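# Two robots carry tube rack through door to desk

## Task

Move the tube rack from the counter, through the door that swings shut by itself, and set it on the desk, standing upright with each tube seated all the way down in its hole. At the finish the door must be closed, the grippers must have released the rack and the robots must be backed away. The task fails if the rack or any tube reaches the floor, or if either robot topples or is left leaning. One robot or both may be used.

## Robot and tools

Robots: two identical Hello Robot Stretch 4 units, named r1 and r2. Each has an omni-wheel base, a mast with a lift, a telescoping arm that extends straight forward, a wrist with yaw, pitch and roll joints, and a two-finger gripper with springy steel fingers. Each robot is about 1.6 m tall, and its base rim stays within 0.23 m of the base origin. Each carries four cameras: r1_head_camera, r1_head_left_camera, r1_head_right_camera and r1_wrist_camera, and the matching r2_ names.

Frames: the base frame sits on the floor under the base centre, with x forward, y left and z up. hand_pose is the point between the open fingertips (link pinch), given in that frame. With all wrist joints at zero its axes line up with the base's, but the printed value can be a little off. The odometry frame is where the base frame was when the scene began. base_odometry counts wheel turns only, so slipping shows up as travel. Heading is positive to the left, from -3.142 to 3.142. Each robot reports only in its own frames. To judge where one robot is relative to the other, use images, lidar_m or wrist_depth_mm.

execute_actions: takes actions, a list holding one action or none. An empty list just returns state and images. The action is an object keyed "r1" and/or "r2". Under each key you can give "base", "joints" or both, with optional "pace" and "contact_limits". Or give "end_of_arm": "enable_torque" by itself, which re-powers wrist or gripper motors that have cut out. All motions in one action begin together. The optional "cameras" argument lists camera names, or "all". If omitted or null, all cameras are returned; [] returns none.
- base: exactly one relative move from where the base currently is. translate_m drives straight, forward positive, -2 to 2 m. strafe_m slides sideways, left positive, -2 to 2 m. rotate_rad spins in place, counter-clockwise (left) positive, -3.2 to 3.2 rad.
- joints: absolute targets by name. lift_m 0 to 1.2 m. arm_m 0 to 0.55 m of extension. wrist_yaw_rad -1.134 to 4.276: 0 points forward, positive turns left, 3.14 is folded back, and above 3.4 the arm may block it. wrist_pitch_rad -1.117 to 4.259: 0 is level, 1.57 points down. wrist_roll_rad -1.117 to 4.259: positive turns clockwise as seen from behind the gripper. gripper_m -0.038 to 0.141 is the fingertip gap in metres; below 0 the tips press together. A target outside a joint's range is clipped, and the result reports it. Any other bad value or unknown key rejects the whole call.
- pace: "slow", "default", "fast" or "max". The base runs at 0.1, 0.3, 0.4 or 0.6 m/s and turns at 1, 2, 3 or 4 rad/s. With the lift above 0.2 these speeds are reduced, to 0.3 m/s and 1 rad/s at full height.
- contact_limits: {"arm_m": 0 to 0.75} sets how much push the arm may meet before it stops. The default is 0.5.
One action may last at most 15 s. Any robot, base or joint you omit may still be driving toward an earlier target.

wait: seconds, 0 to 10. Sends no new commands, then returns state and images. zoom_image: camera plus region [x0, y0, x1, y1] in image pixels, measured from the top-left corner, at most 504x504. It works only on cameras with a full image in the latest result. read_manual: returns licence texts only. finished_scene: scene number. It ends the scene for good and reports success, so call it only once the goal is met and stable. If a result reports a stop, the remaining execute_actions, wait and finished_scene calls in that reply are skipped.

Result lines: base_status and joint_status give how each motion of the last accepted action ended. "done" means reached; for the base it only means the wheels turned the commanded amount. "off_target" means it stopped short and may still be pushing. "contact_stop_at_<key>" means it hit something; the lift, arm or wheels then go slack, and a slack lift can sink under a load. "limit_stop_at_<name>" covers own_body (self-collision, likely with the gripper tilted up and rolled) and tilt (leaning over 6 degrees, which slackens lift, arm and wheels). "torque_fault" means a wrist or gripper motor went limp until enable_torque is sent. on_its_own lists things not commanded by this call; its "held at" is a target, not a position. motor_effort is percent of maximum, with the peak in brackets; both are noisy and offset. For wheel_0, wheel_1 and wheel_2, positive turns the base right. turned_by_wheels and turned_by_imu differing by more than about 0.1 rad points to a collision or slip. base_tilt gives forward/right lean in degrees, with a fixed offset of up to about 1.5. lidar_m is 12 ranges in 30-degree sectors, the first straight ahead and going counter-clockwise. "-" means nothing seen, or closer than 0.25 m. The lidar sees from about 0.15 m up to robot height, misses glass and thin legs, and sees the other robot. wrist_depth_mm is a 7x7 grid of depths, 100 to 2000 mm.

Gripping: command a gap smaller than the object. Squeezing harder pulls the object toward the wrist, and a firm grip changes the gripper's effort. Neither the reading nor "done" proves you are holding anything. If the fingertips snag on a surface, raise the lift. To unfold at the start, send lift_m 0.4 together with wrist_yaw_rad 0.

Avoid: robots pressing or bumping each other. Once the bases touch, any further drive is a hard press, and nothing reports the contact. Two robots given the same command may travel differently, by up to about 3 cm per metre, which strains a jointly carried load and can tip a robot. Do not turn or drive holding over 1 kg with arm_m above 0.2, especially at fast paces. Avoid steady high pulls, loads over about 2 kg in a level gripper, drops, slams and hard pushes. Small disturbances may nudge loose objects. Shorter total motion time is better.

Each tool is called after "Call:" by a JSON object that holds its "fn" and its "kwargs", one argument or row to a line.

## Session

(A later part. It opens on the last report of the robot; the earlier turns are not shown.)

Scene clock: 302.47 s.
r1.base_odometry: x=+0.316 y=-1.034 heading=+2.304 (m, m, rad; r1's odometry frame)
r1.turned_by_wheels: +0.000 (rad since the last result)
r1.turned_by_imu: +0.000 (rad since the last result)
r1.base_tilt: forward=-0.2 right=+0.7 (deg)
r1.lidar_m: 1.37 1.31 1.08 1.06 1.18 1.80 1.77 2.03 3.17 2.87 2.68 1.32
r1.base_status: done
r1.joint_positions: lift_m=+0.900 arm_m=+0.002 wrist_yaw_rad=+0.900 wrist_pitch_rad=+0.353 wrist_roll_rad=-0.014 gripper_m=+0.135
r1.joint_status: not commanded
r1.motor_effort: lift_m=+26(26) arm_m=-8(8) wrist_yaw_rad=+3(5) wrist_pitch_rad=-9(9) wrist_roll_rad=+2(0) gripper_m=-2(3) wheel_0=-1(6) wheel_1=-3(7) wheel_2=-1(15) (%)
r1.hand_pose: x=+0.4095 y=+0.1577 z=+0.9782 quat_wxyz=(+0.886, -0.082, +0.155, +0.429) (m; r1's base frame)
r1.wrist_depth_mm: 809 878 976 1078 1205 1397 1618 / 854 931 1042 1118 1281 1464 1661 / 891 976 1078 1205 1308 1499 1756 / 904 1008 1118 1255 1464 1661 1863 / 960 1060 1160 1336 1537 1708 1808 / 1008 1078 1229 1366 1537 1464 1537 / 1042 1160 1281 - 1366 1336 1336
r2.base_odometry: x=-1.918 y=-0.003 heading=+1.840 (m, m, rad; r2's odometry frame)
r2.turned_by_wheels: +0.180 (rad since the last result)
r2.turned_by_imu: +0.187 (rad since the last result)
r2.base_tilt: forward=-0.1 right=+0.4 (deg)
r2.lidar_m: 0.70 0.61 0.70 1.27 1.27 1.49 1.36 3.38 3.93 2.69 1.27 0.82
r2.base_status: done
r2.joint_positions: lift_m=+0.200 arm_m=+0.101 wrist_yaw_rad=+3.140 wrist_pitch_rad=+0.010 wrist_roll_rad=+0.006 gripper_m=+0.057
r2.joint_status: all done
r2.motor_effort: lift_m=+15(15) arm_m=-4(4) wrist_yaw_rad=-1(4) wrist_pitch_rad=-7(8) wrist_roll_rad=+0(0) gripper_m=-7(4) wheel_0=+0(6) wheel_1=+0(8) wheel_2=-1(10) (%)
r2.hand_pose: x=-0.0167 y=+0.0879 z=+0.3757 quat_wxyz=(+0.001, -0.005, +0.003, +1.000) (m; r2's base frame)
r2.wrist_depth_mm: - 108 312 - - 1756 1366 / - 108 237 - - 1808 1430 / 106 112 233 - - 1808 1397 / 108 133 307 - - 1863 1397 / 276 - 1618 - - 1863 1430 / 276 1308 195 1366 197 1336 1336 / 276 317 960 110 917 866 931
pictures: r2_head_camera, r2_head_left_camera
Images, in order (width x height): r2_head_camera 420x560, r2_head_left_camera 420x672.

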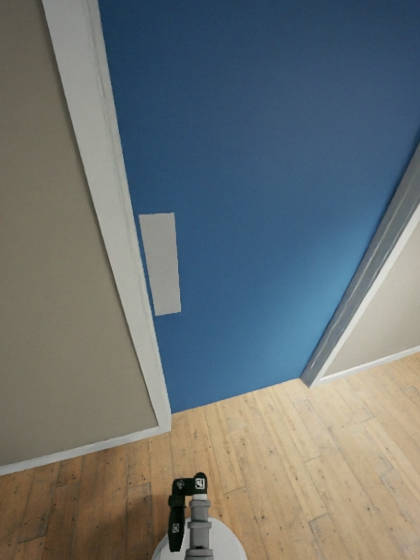

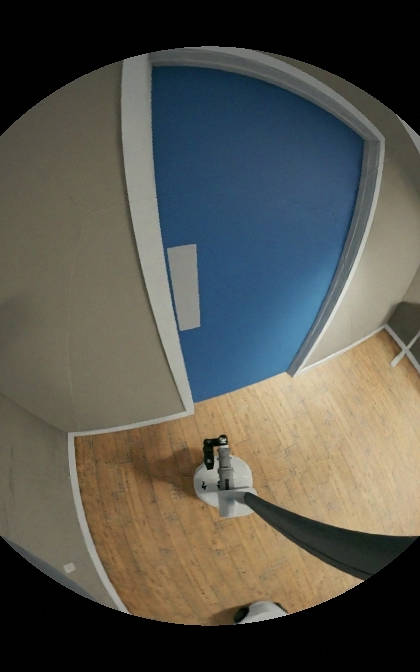

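Call:
{"fn": "execute_actions", "kwargs": {
  "actions": [
    {"r2":{"base":{"strafe_m":-0.08},"joints":{"arm_m":0.0}}}
  ],
  "cameras": []
}}

Call:
{"fn": "execute_actions", "kwargs": {
  "actions": [
    {"r2":{"base":{"translate_m":0.24}}}
  ],
  "cameras": ["r2_head_camera"]
}}

Call:
{"fn": "execute_actions", "kwargs": {
  "actions": [
    {"r2":{"joints":{"arm_m":0.55},"contact_limits":{"arm_m":0.75},"pace":"slow"}}
  ],
  "cameras": ["r2_head_camera","r2_head_left_camera"]
}}

Scene clock: 305.87 s.
r1.base_odometry: x=+0.316 y=-1.034 heading=+2.304 (m, m, rad; r1's odometry frame)
r1.turned_by_wheels: +0.000 (rad since the last result)
r1.turned_by_imu: -0.001 (rad since the last result)
r1.base_tilt: forward=-0.2 right=+0.7 (deg)
r1.lidar_m: 1.40 1.32 1.08 1.06 1.19 1.81 1.78 2.03 3.17 2.87 2.66 1.34
r1.base_status: not commanded
r1.joint_positions: lift_m=+0.900 arm_m=+0.002 wrist_yaw_rad=+0.900 wrist_pitch_rad=+0.353 wrist_roll_rad=-0.014 gripper_m=+0.135
r1.joint_status: not commanded
r1.motor_effort: lift_m=+26(26) arm_m=-8(8) wrist_yaw_rad=+4(2) wrist_pitch_rad=-9(8) wrist_roll_rad=+1(1) gripper_m=-1(1) wheel_0=-1(1) wheel_1=-3(3) wheel_2=+0(1) (%)
r1.hand_pose: x=+0.4095 y=+0.1577 z=+0.9782 quat_wxyz=(+0.886, -0.082, +0.155, +0.429) (m; r1's base frame)
r1.wrist_depth_mm: 809 878 976 1098 1205 1366 1537 / 842 917 1042 1098 1281 1464 1661 / 878 960 1042 1182 1336 1537 1808 / 917 991 1098 1281 1430 1708 1863 / 960 1042 1182 1336 1537 1708 1808 / 991 1078 1205 1336 1537 1499 1537 / 1042 1138 1281 - 1366 1336 1308
r2.base_odometry: x=-1.841 y=+0.018 heading=+1.840 (m, m, rad; r2's odometry frame)
r2.turned_by_wheels: +0.000 (rad since the last result)
r2.turned_by_imu: +0.001 (rad since the last result)
r2.base_tilt: forward=-0.2 right=+0.4 (deg)
r2.lidar_m: 0.71 0.63 0.73 1.31 1.35 1.58 1.34 3.36 3.92 2.60 1.31 0.85
r2.base_status: done
r2.joint_positions: lift_m=+0.200 arm_m=+0.001 wrist_yaw_rad=+3.140 wrist_pitch_rad=+0.010 wrist_roll_rad=+0.006 gripper_m=+0.057
r2.joint_status: all done
r2.motor_effort: lift_m=+15(15) arm_m=-4(5) wrist_yaw_rad=+1(3) wrist_pitch_rad=-7(7) wrist_roll_rad=-1(0) gripper_m=-5(1) wheel_0=+0(11) wheel_1=-2(10) wheel_2=-1(1) (%)
r2.hand_pose: x=-0.1167 y=+0.0879 z=+0.3757 quat_wxyz=(+0.001, -0.005, +0.003, +1.000) (m; r2's base frame)
r2.wrist_depth_mm: - 138 1618 - - 1863 1499 / - 122 161 - - 1863 1464 / - 127 170 - - 1921 1464 / 139 140 1708 - - 1863 1464 / 1921 - 1661 1921 - 1863 1430 / 1281 1397 195 1366 198 1336 1336 / 891 891 946 110 946 878 931
pictures: none
No camera images: the call's "cameras" was empty. Leave "cameras" out to get every camera's image.

Scene clock: 308.10 s.
r1.base_odometry: x=+0.316 y=-1.034 heading=+2.304 (m, m, rad; r1's odometry frame)
r1.turned_by_wheels: +0.000 (rad since the last result)
r1.turned_by_imu: -0.001 (rad since the last result)
r1.base_tilt: forward=-0.2 right=+0.6 (deg)
r1.lidar_m: 1.69 1.32 1.09 1.05 1.20 1.81 1.79 2.03 3.18 2.89 2.70 1.57
r1.base_status: not commanded
r1.joint_positions: lift_m=+0.900 arm_m=+0.002 wrist_yaw_rad=+0.900 wrist_pitch_rad=+0.353 wrist_roll_rad=-0.014 gripper_m=+0.135
r1.joint_status: not commanded
r1.motor_effort: lift_m=+26(26) arm_m=-8(8) wrist_yaw_rad=+4(4) wrist_pitch_rad=-8(8) wrist_roll_rad=+1(2) gripper_m=-1(0) wheel_0=-1(1) wheel_1=-3(3) wheel_2=+0(0) (%)
r1.hand_pose: x=+0.4095 y=+0.1577 z=+0.9782 quat_wxyz=(+0.886, -0.082, +0.155, +0.429) (m; r1's base frame)
r1.wrist_depth_mm: 809 878 960 1078 1205 1366 1576 / 831 917 991 1138 1255 1430 1708 / 878 960 1078 1182 1336 1576 1756 / 904 1025 1098 1205 1430 1708 1808 / 976 1060 1205 1336 1537 1661 1863 / 1008 1060 1205 1366 1576 1464 1576 / 1060 1118 1308 - 1366 1336 1336
r2.base_odometry: x=-1.905 y=+0.249 heading=+1.840 (m, m, rad; r2's odometry frame)
r2.turned_by_wheels: +0.000 (rad since the last result)
r2.turned_by_imu: +0.000 (rad since the last result)
r2.base_tilt: forward=-0.3 right=+0.3 (deg)
r2.lidar_m: 0.48 0.43 0.47 0.84 1.41 1.64 1.57 3.60 2.96 2.55 0.94 0.58
r2.base_status: done
r2.joint_positions: lift_m=+0.200 arm_m=+0.001 wrist_yaw_rad=+3.140 wrist_pitch_rad=+0.010 wrist_roll_rad=+0.006 gripper_m=+0.057
r2.joint_status: not commanded
r2.motor_effort: lift_m=+15(15) arm_m=-4(4) wrist_yaw_rad=-1(2) wrist_pitch_rad=-6(7) wrist_roll_rad=+0(0) gripper_m=-4(3) wheel_0=+1(5) wheel_1=+4(8) wheel_2=+1(6) (%)
r2.hand_pose: x=-0.1167 y=+0.0879 z=+0.3757 quat_wxyz=(+0.001, -0.005, +0.003, +1.000) (m; r2's base frame)
r2.wrist_depth_mm: - 138 1863 - - 1921 1499 / - 122 162 - - 1983 1537 / - 127 170 - - 1983 1576 / 140 140 1921 - - - 1499 / 1921 - 1921 1921 - 1921 1537 / 1281 1397 195 1397 197 1336 1336 / 904 891 946 110 931 866 917
pictures: r2_head_camera
Images, in order (width x height): r2_head_camera 420x560.

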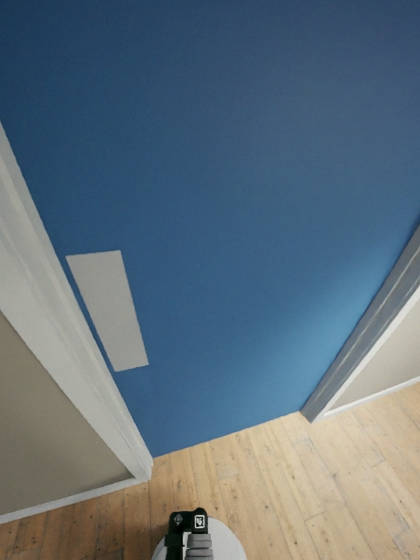

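Scene clock: 314.87 s.
r1.base_odometry: x=+0.316 y=-1.034 heading=+2.304 (m, m, rad; r1's odometry frame)
r1.turned_by_wheels: +0.000 (rad since the last result)
r1.turned_by_imu: -0.003 (rad since the last result)
r1.base_tilt: forward=-0.2 right=+0.7 (deg)
r1.lidar_m: 1.71 1.32 1.07 1.04 1.19 1.80 1.77 2.01 3.18 2.87 2.68 1.58
r1.base_status: not commanded
r1.joint_positions: lift_m=+0.900 arm_m=+0.002 wrist_yaw_rad=+0.900 wrist_pitch_rad=+0.353 wrist_roll_rad=-0.014 gripper_m=+0.135
r1.joint_status: not commanded
r1.motor_effort: lift_m=+26(26) arm_m=-8(8) wrist_yaw_rad=+3(5) wrist_pitch_rad=-9(8) wrist_roll_rad=+1(1) gripper_m=+1(2) wheel_0=-1(1) wheel_1=-3(3) wheel_2=+0(0) (%)
r1.hand_pose: x=+0.4095 y=+0.1577 z=+0.9782 quat_wxyz=(+0.886, -0.082, +0.155, +0.429) (m; r1's base frame)
r1.wrist_depth_mm: 809 866 960 1042 1205 1366 1537 / 842 917 1025 1138 1255 1464 1661 / 878 946 1060 1182 1366 1537 1808 / 917 991 1098 1255 1430 1661 1921 / 946 1042 1160 1308 1537 1661 1863 / 1008 1078 1205 1336 1537 1499 1537 / 1060 1138 1308 - 1430 1336 1336
r2.base_odometry: x=-1.905 y=+0.249 heading=+1.841 (m, m, rad; r2's odometry frame)
r2.turned_by_wheels: +0.001 (rad since the last result)
r2.turned_by_imu: +0.005 (rad since the last result)
r2.base_tilt: forward=-0.2 right=+0.3 (deg)
r2.lidar_m: 0.72 0.42 0.46 0.86 1.38 1.67 1.58 3.62 2.98 2.55 0.95 0.73
r2.base_status: not commanded
r2.joint_positions: lift_m=+0.200 arm_m=+0.546 wrist_yaw_rad=+3.140 wrist_pitch_rad=+0.010 wrist_roll_rad=+0.006 gripper_m=+0.057
r2.joint_status: arm_m off_target (ended at +0.546, target +0.550)
joint sent to its limit — the command would take r2.arm_m past its upper limit, so that joint was sent only as far as its limit.
r2.motor_effort: lift_m=+15(15) arm_m=+16(21) wrist_yaw_rad=-3(76) wrist_pitch_rad=-8(9) wrist_roll_rad=+0(0) gripper_m=-2(5) wheel_0=+13(13) wheel_1=+12(12) wheel_2=-7(15) (%)
r2.contact_limits: arm_m 0.75
r2.hand_pose: x=+0.4281 y=+0.0878 z=+0.3756 quat_wxyz=(+0.001, -0.005, +0.003, +1.000) (m; r2's base frame)
r2.wrist_depth_mm: 110 - - - - - 1025 / 105 112 - - - - 1025 / 111 123 262 - - - 1042 / 112 - 715 - - - 1042 / - - - - - - 1025 / 1366 1397 194 699 198 1336 699 / 960 484 484 110 878 854 549
pictures: r2_head_camera, r2_head_left_camera
Images, in order (width x height): r2_head_camera 420x560, r2_head_left_camera 420x672.

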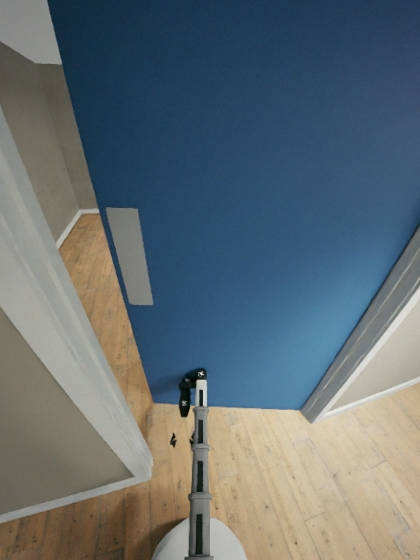

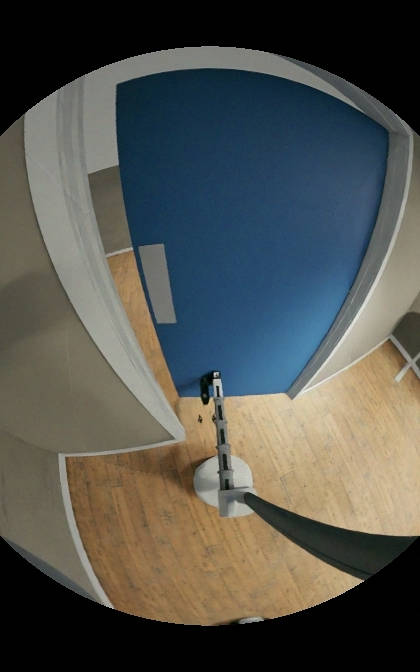

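Call:
{"fn": "execute_actions", "kwargs": {
  "actions": [
    {"r2":{"base":{"strafe_m":-0.08},"pace":"slow"}}
  ],
  "cameras": []
}}

Call:
{"fn": "execute_actions", "kwargs": {
  "actions": [
    {"r2":{"base":{"translate_m":0.2},"pace":"slow"}}
  ],
  "cameras": []
}}

Call:
{"fn": "execute_actions", "kwargs": {
  "actions": [
    {"r2":{"base":{"translate_m":0.2},"joints":{"arm_m":0.37},"contact_limits":{"arm_m":0.75},"pace":"slow"}}
  ],
  "cameras": ["r2_head_camera","r2_head_left_camera"]
}}

Scene clock: 320.10 s.
r1.base_odometry: x=+0.316 y=-1.034 heading=+2.304 (m, m, rad; r1's odometry frame)
r1.turned_by_wheels: +0.000 (rad since the last result)
r1.turned_by_imu: -0.002 (rad since the last result)
r1.base_tilt: forward=-0.2 right=+0.6 (deg)
r1.lidar_m: 2.15 1.31 1.07 1.07 1.18 1.82 1.79 2.04 3.18 2.87 2.67 1.57
r1.base_status: not commanded
r1.joint_positions: lift_m=+0.900 arm_m=+0.002 wrist_yaw_rad=+0.900 wrist_pitch_rad=+0.353 wrist_roll_rad=-0.014 gripper_m=+0.135
r1.joint_status: not commanded
r1.motor_effort: lift_m=+26(26) arm_m=-8(8) wrist_yaw_rad=+4(3) wrist_pitch_rad=-9(9) wrist_roll_rad=-1(1) gripper_m=-1(0) wheel_0=-1(1) wheel_1=-3(3) wheel_2=-1(0) (%)
r1.hand_pose: x=+0.4095 y=+0.1577 z=+0.9782 quat_wxyz=(+0.886, -0.082, +0.155, +0.429) (m; r1's base frame)
r1.wrist_depth_mm: 798 866 946 1078 1182 1336 1537 / 831 917 1008 1118 1255 1499 1618 / 866 946 1042 1205 1336 1576 1808 / 891 1008 1118 1281 1430 1661 1863 / 976 1060 1182 1308 1661 1708 1921 / 991 1078 1229 1336 1499 1464 1537 / 1042 1138 1308 - 1397 1308 1308
r2.base_odometry: x=-1.828 y=+0.270 heading=+1.844 (m, m, rad; r2's odometry frame)
r2.turned_by_wheels: +0.002 (rad since the last result)
r2.turned_by_imu: +0.006 (rad since the last result)
r2.base_tilt: forward=-0.2 right=+0.3 (deg)
r2.lidar_m: 0.70 0.49 0.48 0.91 1.49 1.76 1.56 3.56 2.85 2.46 0.88 0.73
r2.base_status: done
r2.joint_positions: lift_m=+0.200 arm_m=+0.546 wrist_yaw_rad=+3.140 wrist_pitch_rad=+0.010 wrist_roll_rad=+0.006 gripper_m=+0.057
r2.joint_status: not commanded
r2.motor_effort: lift_m=+15(15) arm_m=+15(16) wrist_yaw_rad=-2(4) wrist_pitch_rad=-8(8) wrist_roll_rad=+0(0) gripper_m=-5(5) wheel_0=+26(24) wheel_1=+10(12) wheel_2=-6(6) (%)
r2.hand_pose: x=+0.4283 y=+0.0878 z=+0.3756 quat_wxyz=(+0.001, -0.005, +0.003, +1.000) (m; r2's base frame)
r2.wrist_depth_mm: 110 - - - - - 1808 / 105 112 - - - - 1708 / 111 124 263 - - - 1808 / 112 - 715 - - - 1808 / - - - - - - 1808 / 1397 1366 195 691 198 1366 1308 / 946 488 480 110 891 866 904
pictures: none
No camera images: the call's "cameras" was empty. Leave "cameras" out to get every camera's image.

Scene clock: 323.37 s.
r1.base_odometry: x=+0.316 y=-1.034 heading=+2.304 (m, m, rad; r1's odometry frame)
r1.turned_by_wheels: +0.000 (rad since the last result)
r1.turned_by_imu: -0.001 (rad since the last result)
r1.base_tilt: forward=-0.2 right=+0.6 (deg)
r1.lidar_m: 2.16 1.31 1.08 1.05 1.18 1.80 1.79 2.02 3.19 2.88 2.68 1.77
r1.base_status: not commanded
r1.joint_positions: lift_m=+0.900 arm_m=+0.002 wrist_yaw_rad=+0.900 wrist_pitch_rad=+0.353 wrist_roll_rad=-0.014 gripper_m=+0.135
r1.joint_status: not commanded
r1.motor_effort: lift_m=+26(26) arm_m=-8(8) wrist_yaw_rad=+4(4) wrist_pitch_rad=-9(9) wrist_roll_rad=+0(2) gripper_m=+0(2) wheel_0=-1(1) wheel_1=-3(3) wheel_2=-1(0) (%)
r1.hand_pose: x=+0.4095 y=+0.1577 z=+0.9782 quat_wxyz=(+0.886, -0.082, +0.155, +0.429) (m; r1's base frame)
r1.wrist_depth_mm: 798 891 960 1078 1205 1397 1537 / 831 917 1025 1138 1281 1464 1661 / 878 960 1060 1182 1336 1576 1808 / 904 1008 1118 1281 1430 1756 1863 / 960 1042 1160 1336 1576 1661 1808 / 1008 1060 1205 1336 1464 1499 1537 / 1042 1138 1336 - 1397 1336 1308
r2.base_odometry: x=-1.882 y=+0.461 heading=+1.845 (m, m, rad; r2's odometry frame)
r2.turned_by_wheels: +0.002 (rad since the last result)
r2.turned_by_imu: +0.002 (rad since the last result)
r2.base_tilt: forward=-0.2 right=+0.3 (deg)
r2.lidar_m: 0.67 0.84 0.35 0.52 1.53 1.82 1.77 3.77 2.81 2.44 0.74 0.66
r2.base_status: done
r2.joint_positions: lift_m=+0.200 arm_m=+0.546 wrist_yaw_rad=+3.140 wrist_pitch_rad=+0.010 wrist_roll_rad=+0.006 gripper_m=+0.057
r2.joint_status: not commanded
r2.motor_effort: lift_m=+15(15) arm_m=+15(14) wrist_yaw_rad=-3(0) wrist_pitch_rad=-8(8) wrist_roll_rad=+0(0) gripper_m=-1(0) wheel_0=+16(26) wheel_1=+14(17) wheel_2=-11(24) (%)
r2.hand_pose: x=+0.4284 y=+0.0880 z=+0.3756 quat_wxyz=(+0.001, -0.005, +0.003, +1.000) (m; r2's base frame)
r2.wrist_depth_mm: 110 - - - - - 404 / 105 112 - - - - 407 / 111 124 262 - - - 410 / 112 - 715 - - - 407 / - - - - - - 410 / 1430 1397 194 691 197 1336 410 / 960 488 484 110 891 809 410
pictures: none
No camera images: the call's "cameras" was empty. Leave "cameras" out to get every camera's image.

Scene clock: 326.63 s.
r1.base_odometry: x=+0.316 y=-1.034 heading=+2.304 (m, m, rad; r1's odometry frame)
r1.turned_by_wheels: +0.000 (rad since the last result)
r1.turned_by_imu: -0.001 (rad since the last result)
r1.base_tilt: forward=-0.1 right=+0.6 (deg)
r1.lidar_m: 2.16 1.32 1.07 1.07 1.18 1.80 1.79 2.02 3.18 2.89 2.68 1.99
r1.base_status: not commanded
r1.joint_positions: lift_m=+0.900 arm_m=+0.002 wrist_yaw_rad=+0.900 wrist_pitch_rad=+0.353 wrist_roll_rad=-0.014 gripper_m=+0.135
r1.joint_status: not commanded
r1.motor_effort: lift_m=+26(26) arm_m=-8(8) wrist_yaw_rad=+4(4) wrist_pitch_rad=-9(10) wrist_roll_rad=+1(1) gripper_m=-3(1) wheel_0=-1(1) wheel_1=-3(3) wheel_2=+0(0) (%)
r1.hand_pose: x=+0.4095 y=+0.1577 z=+0.9782 quat_wxyz=(+0.886, -0.082, +0.155, +0.429) (m; r1's base frame)
r1.wrist_depth_mm: 798 878 976 1060 1182 1366 1576 / 842 931 1008 1118 1255 1464 1618 / 891 976 1060 1205 1336 1576 1756 / 917 1008 1118 1255 1499 1708 1863 / 960 1060 1182 1366 1537 1618 1863 / 991 1078 1205 1336 1499 1499 1537 / 1042 1138 1281 - 1397 1336 1308
r2.base_odometry: x=-1.936 y=+0.653 heading=+1.847 (m, m, rad; r2's odometry frame)
r2.turned_by_wheels: +0.001 (rad since the last result)
r2.turned_by_imu: +0.003 (rad since the last result)
r2.base_tilt: forward=-0.4 right=+0.4 (deg)
r2.lidar_m: 0.52 0.65 0.39 0.31 1.59 1.85 1.98 3.96 2.79 2.43 0.55 0.50
r2.base_status: done
r2.joint_positions: lift_m=+0.200 arm_m=+0.369 wrist_yaw_rad=+3.140 wrist_pitch_rad=+0.010 wrist_roll_rad=+0.006 gripper_m=+0.057
r2.joint_status: all done
r2.motor_effort: lift_m=+15(15) arm_m=+7(13) wrist_yaw_rad=+0(1) wrist_pitch_rad=-8(8) wrist_roll_rad=+0(0) gripper_m=-2(5) wheel_0=+17(20) wheel_1=+11(17) wheel_2=-13(18) (%)
r2.contact_limits: arm_m 0.75
r2.hand_pose: x=+0.2513 y=+0.0880 z=+0.3756 quat_wxyz=(+0.001, -0.005, +0.003, +1.000) (m; r2's base frame)
r2.wrist_depth_mm: - - - - - - 415 / - 132 574 - - - 415 / 112 144 260 - - - 418 / - 199 389 - - - 421 / - - - - - - 418 / 1430 1397 195 1397 197 1255 421 / 946 449 477 110 831 512 418
pictures: r2_head_camera, r2_head_left_camera
Images, in order (width x height): r2_head_camera 420x560, r2_head_left_camera 420x672.

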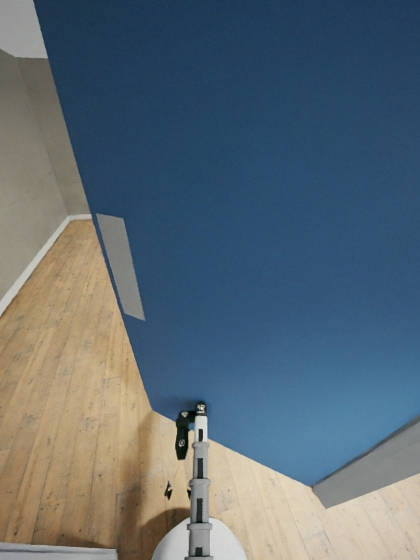

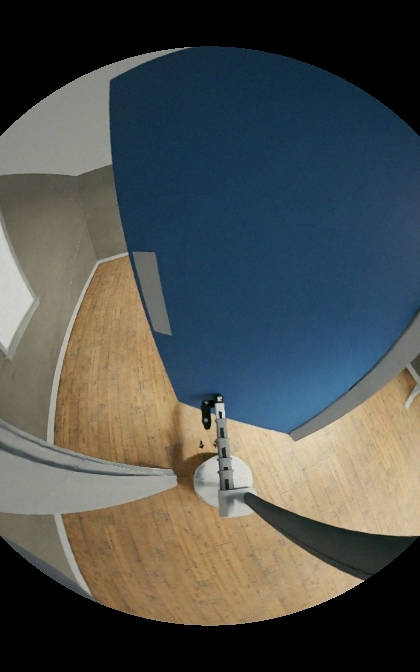

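Call:
{"fn": "execute_actions", "kwargs": {
  "actions": [
    {"r2":{"base":{"translate_m":0.2},"joints":{"arm_m":0.18},"contact_limits":{"arm_m":0.75},"pace":"slow"}}
  ],
  "cameras": []
}}

Call:
{"fn": "execute_actions", "kwargs": {
  "actions": [
    {"r2":{"base":{"translate_m":0.2},"joints":{"arm_m":0.02},"contact_limits":{"arm_m":0.75},"pace":"slow"}}
  ],
  "cameras": ["r2_head_camera","r2_head_left_camera"]
}}

Scene clock: 331.37 s.
r1.base_odometry: x=+0.316 y=-1.034 heading=+2.304 (m, m, rad; r1's odometry frame)
r1.turned_by_wheels: +0.000 (rad since the last result)
r1.turned_by_imu: -0.002 (rad since the last result)
r1.base_tilt: forward=-0.2 right=+0.6 (deg)
r1.lidar_m: 2.16 1.32 1.07 1.06 1.21 1.81 1.79 2.03 3.19 2.88 2.66 2.17
r1.base_status: not commanded
r1.joint_positions: lift_m=+0.900 arm_m=+0.002 wrist_yaw_rad=+0.900 wrist_pitch_rad=+0.353 wrist_roll_rad=-0.014 gripper_m=+0.135
r1.joint_status: not commanded
r1.motor_effort: lift_m=+26(26) arm_m=-8(8) wrist_yaw_rad=+4(4) wrist_pitch_rad=-8(9) wrist_roll_rad=+0(0) gripper_m=+1(1) wheel_0=-1(1) wheel_1=-3(3) wheel_2=-1(0) (%)
r1.hand_pose: x=+0.4095 y=+0.1577 z=+0.9782 quat_wxyz=(+0.886, -0.082, +0.155, +0.429) (m; r1's base frame)
r1.wrist_depth_mm: 809 878 960 1078 1182 1366 1576 / 842 931 1008 1138 1255 1397 1618 / 878 946 1078 1182 1366 1537 1756 / 917 1008 1138 1255 1464 1661 1863 / 946 1042 1182 1336 1537 1618 1921 / 1008 1098 1205 1336 1499 1499 1537 / 1060 1160 1308 - 1336 1336 1281
r2.base_odometry: x=-1.991 y=+0.845 heading=+1.847 (m, m, rad; r2's odometry frame)
r2.turned_by_wheels: +0.001 (rad since the last result)
r2.turned_by_imu: +0.003 (rad since the last result)
r2.base_tilt: forward=-0.1 right=+0.3 (deg)
r2.lidar_m: 0.33 0.44 1.89 0.38 0.36 1.97 2.16 4.17 2.67 0.54 0.35 0.31
r2.base_status: done
r2.joint_positions: lift_m=+0.200 arm_m=+0.179 wrist_yaw_rad=+3.140 wrist_pitch_rad=+0.010 wrist_roll_rad=+0.006 gripper_m=+0.057
r2.joint_status: all done
r2.motor_effort: lift_m=+15(15) arm_m=+7(8) wrist_yaw_rad=-1(0) wrist_pitch_rad=-8(8) wrist_roll_rad=+0(0) gripper_m=-3(5) wheel_0=+14(15) wheel_1=+9(14) wheel_2=-12(18) (%)
r2.contact_limits: arm_m 0.75
r2.hand_pose: x=+0.0613 y=+0.0880 z=+0.3756 quat_wxyz=(+0.001, -0.005, +0.003, +1.000) (m; r2's base frame)
r2.wrist_depth_mm: - 120 - - - - 424 / - 117 364 - - - 430 / 109 119 200 - - - 424 / 118 186 334 - - - 433 / - 370 - - - - 430 / 1397 351 194 1366 197 1255 433 / 976 349 946 110 946 512 433
pictures: none
No camera images: the call's "cameras" was empty. Leave "cameras" out to get every camera's image.

Scene clock: 334.63 s.
r1.base_odometry: x=+0.316 y=-1.034 heading=+2.304 (m, m, rad; r1's odometry frame)
r1.turned_by_wheels: +0.000 (rad since the last result)
r1.turned_by_imu: -0.001 (rad since the last result)
r1.base_tilt: forward=-0.2 right=+0.6 (deg)
r1.lidar_m: 2.16 1.32 1.07 1.07 1.17 1.80 1.79 2.04 3.19 2.89 2.68 2.36
r1.base_status: not commanded
r1.joint_positions: lift_m=+0.900 arm_m=+0.002 wrist_yaw_rad=+0.900 wrist_pitch_rad=+0.353 wrist_roll_rad=-0.014 gripper_m=+0.135
r1.joint_status: not commanded
r1.motor_effort: lift_m=+26(26) arm_m=-8(8) wrist_yaw_rad=+3(4) wrist_pitch_rad=-8(6) wrist_roll_rad=+0(0) gripper_m=-3(0) wheel_0=-1(1) wheel_1=-3(3) wheel_2=-1(0) (%)
r1.hand_pose: x=+0.4095 y=+0.1577 z=+0.9782 quat_wxyz=(+0.886, -0.082, +0.155, +0.429) (m; r1's base frame)
r1.wrist_depth_mm: 820 878 960 1060 1229 1366 1576 / 831 917 1025 1138 1281 1464 1708 / 878 960 1060 1182 1336 1618 1756 / 904 1025 1098 1255 1397 1661 1921 / 960 1042 1229 1336 1537 1708 1808 / 1008 1060 1229 1366 1499 1464 1537 / 1060 1118 1308 - 1366 1308 1308
r2.base_odometry: x=-2.045 y=+1.037 heading=+1.847 (m, m, rad; r2's odometry frame)
r2.turned_by_wheels: +0.000 (rad since the last result)
r2.turned_by_imu: +0.001 (rad since the last result)
r2.base_tilt: forward=-0.4 right=+0.3 (deg)
r2.lidar_m: 0.25 0.25 1.92 1.68 0.45 0.49 2.37 4.34 0.68 0.28 0.25 -
r2.base_status: done
r2.joint_positions: lift_m=+0.200 arm_m=+0.021 wrist_yaw_rad=+3.140 wrist_pitch_rad=+0.010 wrist_roll_rad=+0.006 gripper_m=+0.057
r2.joint_status: all done
r2.motor_effort: lift_m=+15(15) arm_m=-4(7) wrist_yaw_rad=-1(0) wrist_pitch_rad=-7(8) wrist_roll_rad=+0(0) gripper_m=-5(4) wheel_0=+11(17) wheel_1=+6(12) wheel_2=-17(21) (%)
r2.contact_limits: arm_m 0.75
r2.hand_pose: x=-0.0967 y=+0.0879 z=+0.3756 quat_wxyz=(+0.001, -0.005, +0.003, +1.000) (m; r2's base frame)
r2.wrist_depth_mm: - 157 - - - - 433 / - 122 161 - - - 439 / - 127 170 - - - 442 / 160 159 309 - - - 439 / 245 - - - - 1921 442 / 243 1397 195 1366 198 1160 439 / 243 904 960 110 946 500 442
pictures: r2_head_camera, r2_head_left_camera
Images, in order (width x height): r2_head_camera 420x560, r2_head_left_camera 420x672.

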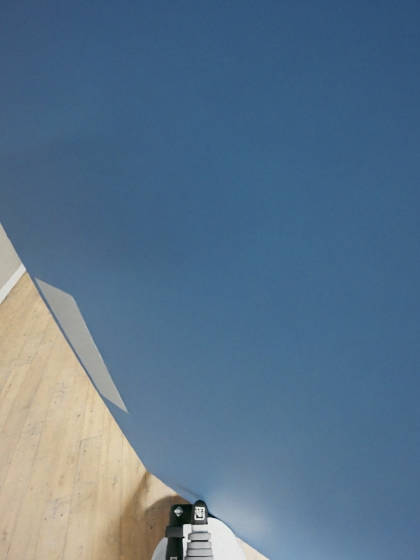

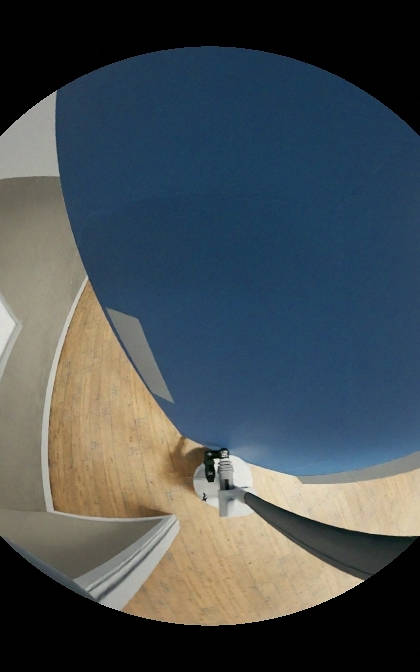

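Call:
{"fn": "execute_actions", "kwargs": {
  "actions": [
    {"r2":{"base":{"strafe_m":-0.25},"joints":{"arm_m":0.0},"pace":"slow"}}
  ],
  "cameras": []
}}

Call:
{"fn": "execute_actions", "kwargs": {
  "actions": [
    {"r2":{"base":{"translate_m":0.2},"pace":"slow"}}
  ],
  "cameras": []
}}

Call:
{"fn": "execute_actions", "kwargs": {
  "actions": [
    {"r2":{"base":{"strafe_m":-0.25},"pace":"slow"}}
  ],
  "cameras": ["r2_head_camera","r2_head_left_camera","r2_head_right_camera"]
}}

Scene clock: 339.87 s.
r1.base_odometry: x=+0.316 y=-1.034 heading=+2.304 (m, m, rad; r1's odometry frame)
r1.turned_by_wheels: +0.000 (rad since the last result)
r1.turned_by_imu: -0.002 (rad since the last result)
r1.base_tilt: forward=-0.1 right=+0.6 (deg)
r1.lidar_m: 2.17 1.34 1.08 1.06 1.18 1.81 1.79 2.03 3.18 2.89 2.66 2.39
r1.base_status: not commanded
r1.joint_positions: lift_m=+0.900 arm_m=+0.002 wrist_yaw_rad=+0.900 wrist_pitch_rad=+0.353 wrist_roll_rad=-0.014 gripper_m=+0.135
r1.joint_status: not commanded
r1.motor_effort: lift_m=+26(26) arm_m=-8(8) wrist_yaw_rad=+3(3) wrist_pitch_rad=-7(9) wrist_roll_rad=+0(2) gripper_m=+0(1) wheel_0=-1(1) wheel_1=-3(3) wheel_2=+0(0) (%)
r1.hand_pose: x=+0.4095 y=+0.1577 z=+0.9782 quat_wxyz=(+0.886, -0.082, +0.155, +0.429) (m; r1's base frame)
r1.wrist_depth_mm: 809 866 976 1060 1205 1336 1618 / 842 917 991 1138 1255 1430 1708 / 878 976 1060 1205 1336 1537 1756 / 917 1025 1118 1255 1430 1708 1863 / 946 1042 1205 1336 1499 1661 1863 / 1008 1098 1205 1308 1499 1499 1499 / 1060 1138 1281 - 1430 1336 1308
r2.base_odometry: x=-1.806 y=+1.104 heading=+1.848 (m, m, rad; r2's odometry frame)
r2.turned_by_wheels: +0.000 (rad since the last result)
r2.turned_by_imu: +0.006 (rad since the last result)
r2.base_tilt: forward=-0.2 right=+0.4 (deg)
r2.lidar_m: 0.25 0.48 2.21 1.92 0.66 2.27 2.39 4.29 0.36 0.25 - 0.25
r2.base_status: done
r2.joint_positions: lift_m=+0.200 arm_m=+0.001 wrist_yaw_rad=+3.140 wrist_pitch_rad=+0.010 wrist_roll_rad=+0.006 gripper_m=+0.057
r2.joint_status: all done
r2.motor_effort: lift_m=+15(15) arm_m=-4(4) wrist_yaw_rad=+0(1) wrist_pitch_rad=-7(7) wrist_roll_rad=+0(0) gripper_m=-3(7) wheel_0=+31(35) wheel_1=-16(16) wheel_2=-10(16) (%)
r2.hand_pose: x=-0.1167 y=+0.0879 z=+0.3756 quat_wxyz=(+0.001, -0.005, +0.003, +1.000) (m; r2's base frame)
r2.wrist_depth_mm: - 138 - - - - - / - 122 161 - - - - / - 127 170 - - - - / 139 140 - - - - - / 1921 - - - - - - / 1281 1430 195 1397 198 1336 1308 / 917 878 946 110 946 854 931
pictures: none
No camera images: the call's "cameras" was empty. Leave "cameras" out to get every camera's image.

Scene clock: 344.40 s.
r1.base_odometry: x=+0.316 y=-1.034 heading=+2.304 (m, m, rad; r1's odometry frame)
r1.turned_by_wheels: +0.000 (rad since the last result)
r1.turned_by_imu: -0.002 (rad since the last result)
r1.base_tilt: forward=-0.1 right=+0.6 (deg)
r1.lidar_m: 2.16 1.33 1.08 1.06 1.18 1.78 1.80 2.03 3.17 2.87 2.68 1.98
r1.base_status: not commanded
r1.joint_positions: lift_m=+0.900 arm_m=+0.002 wrist_yaw_rad=+0.900 wrist_pitch_rad=+0.353 wrist_roll_rad=-0.014 gripper_m=+0.135
r1.joint_status: not commanded
r1.motor_effort: lift_m=+26(26) arm_m=-8(8) wrist_yaw_rad=+2(3) wrist_pitch_rad=-10(8) wrist_roll_rad=+0(2) gripper_m=+2(0) wheel_0=-1(1) wheel_1=-3(3) wheel_2=+0(1) (%)
r1.hand_pose: x=+0.4095 y=+0.1577 z=+0.9782 quat_wxyz=(+0.886, -0.082, +0.155, +0.429) (m; r1's base frame)
r1.wrist_depth_mm: 798 866 991 1060 1229 1336 1618 / 842 904 1025 1138 1281 1430 1661 / 866 960 1060 1182 1308 1537 1756 / 904 976 1098 1229 1499 1708 1863 / 960 1042 1182 1336 1576 1708 1863 / 991 1098 1229 1308 1499 1430 1537 / 1042 1160 1308 - 1397 1366 1308
r2.base_odometry: x=-1.857 y=+0.706 heading=+1.419 (m, m, rad; r2's odometry frame)
r2.turned_by_wheels: -0.429 (rad since the last result)
r2.turned_by_imu: -0.437 (rad since the last result)
r2.base_tilt: forward=-0.2 right=+0.3 (deg)
r2.lidar_m: 0.25 - 0.25 0.31 0.39 1.71 2.15 2.01 3.99 2.50 0.57 0.31
r2.base_status: translate_m contact_stop (by the wheels' count: -0.374 of +0.200)
r2.joint_positions: lift_m=+0.200 arm_m=+0.000 wrist_yaw_rad=+3.141 wrist_pitch_rad=+0.010 wrist_roll_rad=+0.006 gripper_m=+0.057
r2.joint_status: not commanded
r2.on_its_own: the wheels are slack since a contact_stop
r2.motor_effort: lift_m=+15(15) arm_m=+3(4) wrist_yaw_rad=-2(36) wrist_pitch_rad=-7(7) wrist_roll_rad=+0(0) gripper_m=-3(4) wheel_0=+0(29) wheel_1=+0(14) wheel_2=+0(36) (%)
r2.hand_pose: x=-0.1180 y=+0.0877 z=+0.3757 quat_wxyz=(+0.001, -0.005, +0.003, +1.000) (m; r2's base frame)
r2.wrist_depth_mm: - 136 - - - 1661 1499 / - 122 160 - - 1756 1430 / - 126 171 - - 1708 1499 / 138 138 - - - 1808 1464 / 1983 1983 - - - 1756 1499 / 1281 1366 195 1366 198 1308 1308 / 904 891 946 110 931 866 931
pictures: none
No camera images: the call's "cameras" was empty. Leave "cameras" out to get every camera's image.

not run: a stop came earlier in this reply.

Call:
{"fn": "execute_actions", "kwargs": {
  "actions": [],
  "cameras": ["r2_head_camera","r2_head_left_camera","r2_head_right_camera"]
}}

Scene clock: 346.13 s.
r1.base_odometry: x=+0.316 y=-1.034 heading=+2.304 (m, m, rad; r1's odometry frame)
r1.turned_by_wheels: +0.000 (rad since the last result)
r1.turned_by_imu: -0.001 (rad since the last result)
r1.base_tilt: forward=-0.2 right=+0.6 (deg)
r1.lidar_m: 2.16 1.31 1.08 1.06 1.18 1.80 1.79 2.05 3.19 2.88 2.67 1.95
r1.base_status: not commanded
r1.joint_positions: lift_m=+0.900 arm_m=+0.002 wrist_yaw_rad=+0.900 wrist_pitch_rad=+0.353 wrist_roll_rad=-0.014 gripper_m=+0.135
r1.joint_status: not commanded
r1.motor_effort: lift_m=+26(26) arm_m=-8(8) wrist_yaw_rad=+4(3) wrist_pitch_rad=-7(8) wrist_roll_rad=+0(2) gripper_m=+0(0) wheel_0=-1(1) wheel_1=-3(3) wheel_2=-1(1) (%)
r1.hand_pose: x=+0.4095 y=+0.1577 z=+0.9782 quat_wxyz=(+0.886, -0.082, +0.155, +0.429) (m; r1's base frame)
r1.wrist_depth_mm: 798 878 976 1078 1205 1366 1537 / 842 917 991 1138 1281 1464 1618 / 878 960 1060 1205 1336 1576 1808 / 931 1008 1098 1255 1464 1708 1808 / 946 1042 1182 1336 1537 1708 1808 / 991 1078 1205 1366 1537 1464 1576 / 1042 1138 1308 - 1397 1308 1336
r2.base_odometry: x=-1.863 y=+0.660 heading=+1.294 (m, m, rad; r2's odometry frame)
r2.turned_by_wheels: -0.124 (rad since the last result)
r2.turned_by_imu: -0.127 (rad since the last result)
r2.base_tilt: forward=-0.3 right=+0.3 (deg)
r2.lidar_m: 0.25 0.27 0.25 0.25 0.40 1.66 1.92 1.84 3.93 2.67 2.33 0.37
r2.base_status: translate_m contact_stop (by the wheels' count: -0.374 of +0.200)
r2.joint_positions: lift_m=+0.200 arm_m=+0.000 wrist_yaw_rad=+3.144 wrist_pitch_rad=+0.010 wrist_roll_rad=+0.006 gripper_m=+0.057
r2.joint_status: not commanded
r2.on_its_own: the wheels are slack since a contact_stop
r2.motor_effort: lift_m=+15(15) arm_m=+3(4) wrist_yaw_rad=-15(36) wrist_pitch_rad=-8(7) wrist_roll_rad=-1(0) gripper_m=-6(4) wheel_0=+0(29) wheel_1=+0(14) wheel_2=+0(36) (%)
r2.hand_pose: x=-0.1183 y=+0.0866 z=+0.3756 quat_wxyz=(-0.001, -0.005, +0.003, +1.000) (m; r2's base frame)
r2.wrist_depth_mm: - 136 - - 1863 1576 1464 / - 120 155 - 1863 1618 1397 / - 125 166 - 1921 1618 1499 / 138 138 - - 1983 1661 1464 / 1708 - - - 1863 1661 1430 / 1281 1397 195 1366 197 1336 1308 / 891 904 946 110 931 866 904
pictures: r2_head_camera, r2_head_left_camera, r2_head_right_camera
Images, in order (width x height): r2_head_camera 420x560, r2_head_left_camera 420x672, r2_head_right_camera 420x672.

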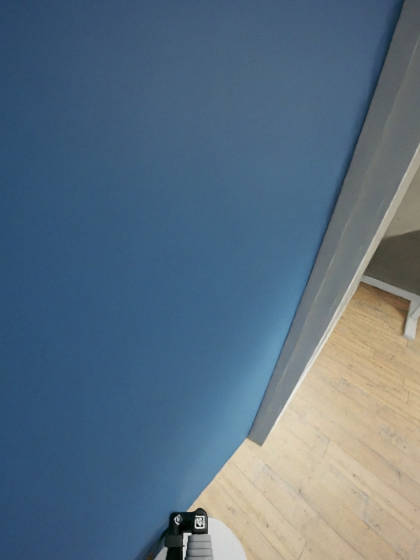

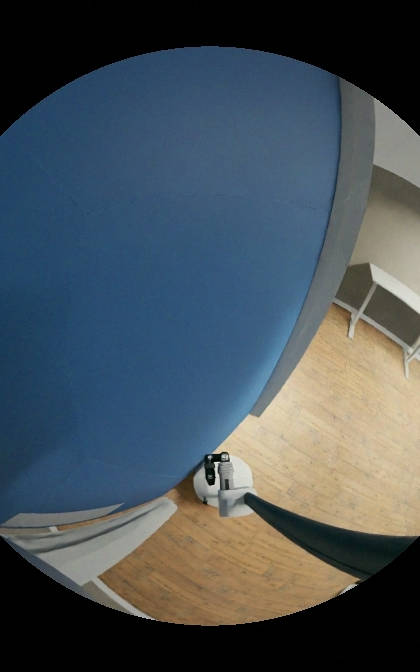

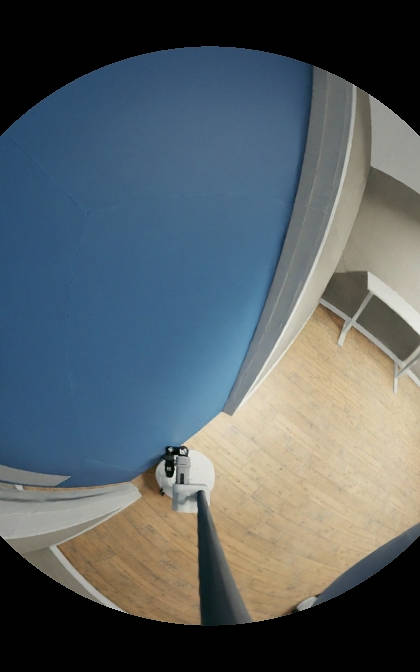

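Call:
{"fn": "execute_actions", "kwargs": {
  "actions": [
    {"r2":{"base":{"strafe_m":-0.3}}}
  ],
  "cameras": []
}}

Call:
{"fn": "execute_actions", "kwargs": {
  "actions": [
    {"r2":{"base":{"rotate_rad":0.62}}}
  ],
  "cameras": ["r2_head_camera","r2_head_left_camera"]
}}

Scene clock: 352.77 s.
r1.base_odometry: x=+0.316 y=-1.034 heading=+2.304 (m, m, rad; r1's odometry frame)
r1.turned_by_wheels: +0.000 (rad since the last result)
r1.turned_by_imu: -0.002 (rad since the last result)
r1.base_tilt: forward=-0.1 right=+0.6 (deg)
r1.lidar_m: 2.15 1.32 1.06 1.07 1.18 1.82 1.79 2.02 3.18 2.87 2.69 1.82
r1.base_status: not commanded
r1.joint_positions: lift_m=+0.900 arm_m=+0.002 wrist_yaw_rad=+0.900 wrist_pitch_rad=+0.353 wrist_roll_rad=-0.014 gripper_m=+0.135
r1.joint_status: not commanded
r1.motor_effort: lift_m=+26(26) arm_m=-8(8) wrist_yaw_rad=+2(6) wrist_pitch_rad=-9(7) wrist_roll_rad=+2(0) gripper_m=-1(1) wheel_0=-1(1) wheel_1=-3(3) wheel_2=-1(1) (%)
r1.hand_pose: x=+0.4095 y=+0.1577 z=+0.9782 quat_wxyz=(+0.886, -0.082, +0.155, +0.429) (m; r1's base frame)
r1.wrist_depth_mm: 820 878 960 1060 1205 1366 1576 / 854 904 1025 1118 1255 1464 1661 / 878 960 1060 1160 1366 1537 1756 / 904 1008 1118 1255 1430 1708 1863 / 976 1042 1160 1397 1537 1708 1808 / 1008 1078 1229 1308 1499 1499 1537 / 1060 1138 1308 - 1366 1336 1336
r2.base_odometry: x=-1.575 y=+0.578 heading=+1.294 (m, m, rad; r2's odometry frame)
r2.turned_by_wheels: +0.000 (rad since the last result)
r2.turned_by_imu: +0.002 (rad since the last result)
r2.base_tilt: forward=-0.2 right=+0.4 (deg)
r2.lidar_m: 0.45 0.36 0.37 0.44 0.67 1.84 2.15 1.84 3.71 2.48 2.09 0.62
r2.base_status: done
r2.joint_positions: lift_m=+0.200 arm_m=+0.000 wrist_yaw_rad=+3.140 wrist_pitch_rad=+0.010 wrist_roll_rad=+0.006 gripper_m=+0.057
r2.joint_status: not commanded
r2.motor_effort: lift_m=+15(15) arm_m=+3(2) wrist_yaw_rad=-3(4) wrist_pitch_rad=-8(8) wrist_roll_rad=+0(1) gripper_m=-4(5) wheel_0=+0(10) wheel_1=-2(12) wheel_2=-1(6) (%)
r2.hand_pose: x=-0.1180 y=+0.0878 z=+0.3756 quat_wxyz=(+0.001, -0.005, +0.003, +1.000) (m; r2's base frame)
r2.wrist_depth_mm: - 136 - - - 1756 1576 / - 122 160 - - 1808 1618 / - 127 170 - - 1863 1618 / 138 138 - - - 1808 1618 / 1921 1756 - - - 1808 1576 / 1281 1430 195 1366 197 1336 1308 / 891 891 946 110 931 866 917
pictures: none
No camera images: the call's "cameras" was empty. Leave "cameras" out to get every camera's image.

Scene clock: 354.17 s.
r1.base_odometry: x=+0.316 y=-1.034 heading=+2.304 (m, m, rad; r1's odometry frame)
r1.turned_by_wheels: +0.000 (rad since the last result)
r1.turned_by_imu: -0.001 (rad since the last result)
r1.base_tilt: forward=-0.2 right=+0.7 (deg)
r1.lidar_m: 2.16 1.32 1.06 1.06 1.21 1.81 1.79 2.03 3.20 2.88 2.67 1.81
r1.base_status: not commanded
r1.joint_positions: lift_m=+0.900 arm_m=+0.002 wrist_yaw_rad=+0.900 wrist_pitch_rad=+0.353 wrist_roll_rad=-0.014 gripper_m=+0.135
r1.joint_status: not commanded
r1.motor_effort: lift_m=+26(26) arm_m=-8(8) wrist_yaw_rad=+3(4) wrist_pitch_rad=-8(9) wrist_roll_rad=+0(0) gripper_m=-1(1) wheel_0=-1(1) wheel_1=-3(3) wheel_2=-1(0) (%)
r1.hand_pose: x=+0.4095 y=+0.1577 z=+0.9782 quat_wxyz=(+0.886, -0.082, +0.155, +0.429) (m; r1's base frame)
r1.wrist_depth_mm: 798 878 991 1078 1182 1336 1576 / 842 904 1025 1138 1281 1464 1661 / 878 960 1042 1205 1366 1537 1808 / 931 1008 1118 1281 1430 1756 1863 / 960 1025 1205 1336 1537 1618 1921 / 991 1060 1229 1366 1464 1464 1537 / 1042 1138 1255 - 1366 1336 1308
r2.base_odometry: x=-1.575 y=+0.578 heading=+1.913 (m, m, rad; r2's odometry frame)
r2.turned_by_wheels: +0.620 (rad since the last result)
r2.turned_by_imu: +0.635 (rad since the last result)
r2.base_tilt: forward=-0.2 right=+0.3 (deg)
r2.lidar_m: 0.36 0.38 0.47 0.68 1.87 1.71 1.83 3.74 2.34 2.11 0.52 0.43
r2.base_status: done
r2.joint_positions: lift_m=+0.200 arm_m=+0.000 wrist_yaw_rad=+3.140 wrist_pitch_rad=+0.010 wrist_roll_rad=+0.006 gripper_m=+0.057
r2.joint_status: not commanded
r2.motor_effort: lift_m=+15(15) arm_m=+3(3) wrist_yaw_rad=-2(2) wrist_pitch_rad=-7(7) wrist_roll_rad=+0(0) gripper_m=-4(5) wheel_0=-2(2) wheel_1=-2(9) wheel_2=-1(12) (%)
r2.hand_pose: x=-0.1180 y=+0.0878 z=+0.3756 quat_wxyz=(+0.001, -0.005, +0.003, +1.000) (m; r2's base frame)
r2.wrist_depth_mm: - 136 - - - - - / - 122 160 - - - - / - 127 170 - - - - / 138 138 - - - - - / 1983 - - - 1921 - - / 1255 1430 194 1430 198 1336 1308 / 904 891 931 110 931 866 917
pictures: r2_head_camera, r2_head_left_camera
Images, in order (width x height): r2_head_camera 420x560, r2_head_left_camera 420x672.

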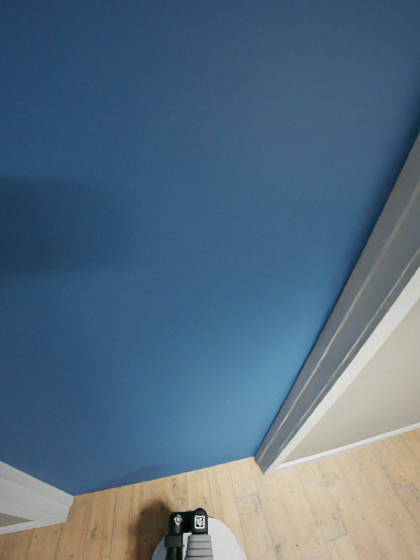

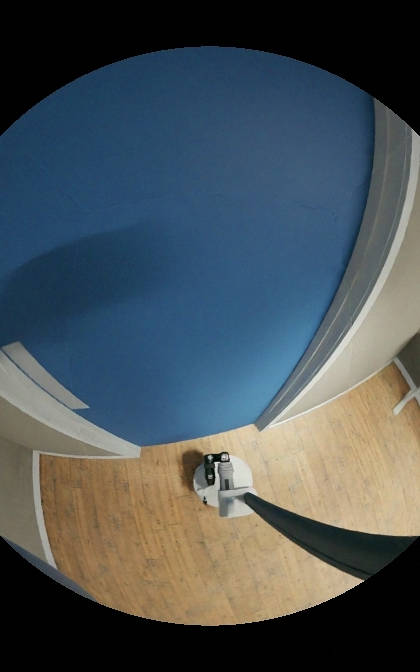

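Call:
{"fn": "execute_actions", "kwargs": {
  "actions": [
    {"r2":{"base":{"translate_m":-0.2}}}
  ],
  "cameras": []
}}

Call:
{"fn": "execute_actions", "kwargs": {
  "actions": [
    {"r2":{"base":{"strafe_m":0.3}}}
  ],
  "cameras": ["r2_head_camera"]
}}

Scene clock: 358.00 s.
r1.base_odometry: x=+0.316 y=-1.034 heading=+2.304 (m, m, rad; r1's odometry frame)
r1.turned_by_wheels: +0.000 (rad since the last result)
r1.turned_by_imu: -0.002 (rad since the last result)
r1.base_tilt: forward=-0.1 right=+0.6 (deg)
r1.lidar_m: 2.16 1.31 1.07 1.06 1.19 1.81 1.79 2.01 3.20 2.86 2.68 1.62
r1.base_status: not commanded
r1.joint_positions: lift_m=+0.900 arm_m=+0.002 wrist_yaw_rad=+0.900 wrist_pitch_rad=+0.353 wrist_roll_rad=-0.014 gripper_m=+0.135
r1.joint_status: not commanded
r1.motor_effort: lift_m=+26(26) arm_m=-8(8) wrist_yaw_rad=+5(3) wrist_pitch_rad=-7(8) wrist_roll_rad=+0(0) gripper_m=-1(0) wheel_0=-1(1) wheel_1=-3(3) wheel_2=-1(0) (%)
r1.hand_pose: x=+0.4095 y=+0.1577 z=+0.9782 quat_wxyz=(+0.886, -0.082, +0.155, +0.429) (m; r1's base frame)
r1.wrist_depth_mm: 798 878 976 1060 1205 1336 1576 / 842 904 1025 1138 1229 1499 1708 / 878 960 1060 1182 1336 1576 1708 / 904 1008 1118 1255 1430 1708 1863 / 946 1042 1182 1366 1499 1661 1863 / 991 1098 1229 1397 1499 1464 1576 / 1042 1118 1308 - 1430 1336 1281
r2.base_odometry: x=-1.508 y=+0.390 heading=+1.913 (m, m, rad; r2's odometry frame)
r2.turned_by_wheels: -0.001 (rad since the last result)
r2.turned_by_imu: +0.002 (rad since the last result)
r2.base_tilt: forward=-0.3 right=+0.3 (deg)
r2.lidar_m: 0.57 0.57 0.70 1.18 1.86 1.55 1.64 3.53 2.37 2.12 0.92 0.65
r2.base_status: done
r2.joint_positions: lift_m=+0.200 arm_m=+0.000 wrist_yaw_rad=+3.140 wrist_pitch_rad=+0.010 wrist_roll_rad=+0.006 gripper_m=+0.057
r2.joint_status: not commanded
r2.motor_effort: lift_m=+15(15) arm_m=+3(3) wrist_yaw_rad=-1(4) wrist_pitch_rad=-7(7) wrist_roll_rad=+0(0) gripper_m=+1(4) wheel_0=-3(11) wheel_1=-4(7) wheel_2=+0(11) (%)
r2.hand_pose: x=-0.1180 y=+0.0878 z=+0.3756 quat_wxyz=(+0.001, -0.005, +0.003, +1.000) (m; r2's base frame)
r2.wrist_depth_mm: - 137 - - - - - / - 122 160 - - - - / - 127 170 - - - - / 138 138 - - - - - / 1983 - - - 1708 - - / 1308 1397 195 1397 197 1336 1366 / 891 878 960 110 931 866 917
pictures: none
No camera images: the call's "cameras" was empty. Leave "cameras" out to get every camera's image.

Scene clock: 360.33 s.
r1.base_odometry: x=+0.316 y=-1.034 heading=+2.304 (m, m, rad; r1's odometry frame)
r1.turned_by_wheels: +0.000 (rad since the last result)
r1.turned_by_imu: -0.001 (rad since the last result)
r1.base_tilt: forward=-0.2 right=+0.6 (deg)
r1.lidar_m: 2.17 1.32 1.08 1.05 1.20 1.80 1.79 2.01 3.18 2.89 2.66 1.57
r1.base_status: not commanded
r1.joint_positions: lift_m=+0.900 arm_m=+0.002 wrist_yaw_rad=+0.900 wrist_pitch_rad=+0.353 wrist_roll_rad=-0.014 gripper_m=+0.135
r1.joint_status: not commanded
r1.motor_effort: lift_m=+26(26) arm_m=-8(8) wrist_yaw_rad=+5(3) wrist_pitch_rad=-9(8) wrist_roll_rad=-1(1) gripper_m=+0(0) wheel_0=-1(1) wheel_1=-3(3) wheel_2=+0(1) (%)
r1.hand_pose: x=+0.4095 y=+0.1577 z=+0.9782 quat_wxyz=(+0.886, -0.082, +0.155, +0.429) (m; r1's base frame)
r1.wrist_depth_mm: 798 866 960 1060 1255 1397 1576 / 842 904 1025 1118 1308 1464 1661 / 878 960 1060 1182 1366 1576 1756 / 917 991 1118 1255 1430 1708 1863 / 960 1042 1160 1308 1537 1708 1863 / 991 1098 1255 1366 1537 1464 1576 / 1025 1138 1308 - 1366 1366 1281
r2.base_odometry: x=-1.791 y=+0.289 heading=+1.913 (m, m, rad; r2's odometry frame)
r2.turned_by_wheels: +0.000 (rad since the last result)
r2.turned_by_imu: +0.001 (rad since the last result)
r2.base_tilt: forward=-0.2 right=+0.4 (deg)
r2.lidar_m: 0.51 0.51 0.50 1.06 1.54 1.90 1.58 3.60 2.68 2.41 0.85 0.59
r2.base_status: done
r2.joint_positions: lift_m=+0.200 arm_m=+0.000 wrist_yaw_rad=+3.140 wrist_pitch_rad=+0.010 wrist_roll_rad=+0.006 gripper_m=+0.057
r2.joint_status: not commanded
r2.motor_effort: lift_m=+15(15) arm_m=+3(3) wrist_yaw_rad=-3(3) wrist_pitch_rad=-7(8) wrist_roll_rad=+0(0) gripper_m=-5(2) wheel_0=-1(8) wheel_1=+1(12) wheel_2=-1(0) (%)
r2.hand_pose: x=-0.1179 y=+0.0878 z=+0.3756 quat_wxyz=(+0.001, -0.005, +0.003, +1.000) (m; r2's base frame)
r2.wrist_depth_mm: - 136 - 1921 - - 1808 / - 122 160 - - - 1708 / - 127 170 - - - 1756 / 138 138 - - - - 1808 / 1983 - - 1756 - - 1808 / 1281 1397 194 1397 196 1308 1308 / 891 891 946 110 931 854 917
pictures: r2_head_camera
Images, in order (width x height): r2_head_camera 420x560.

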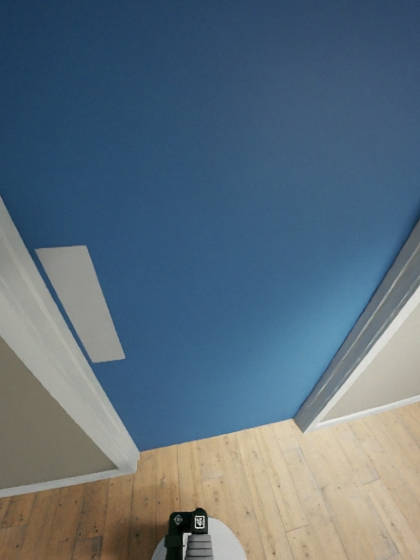

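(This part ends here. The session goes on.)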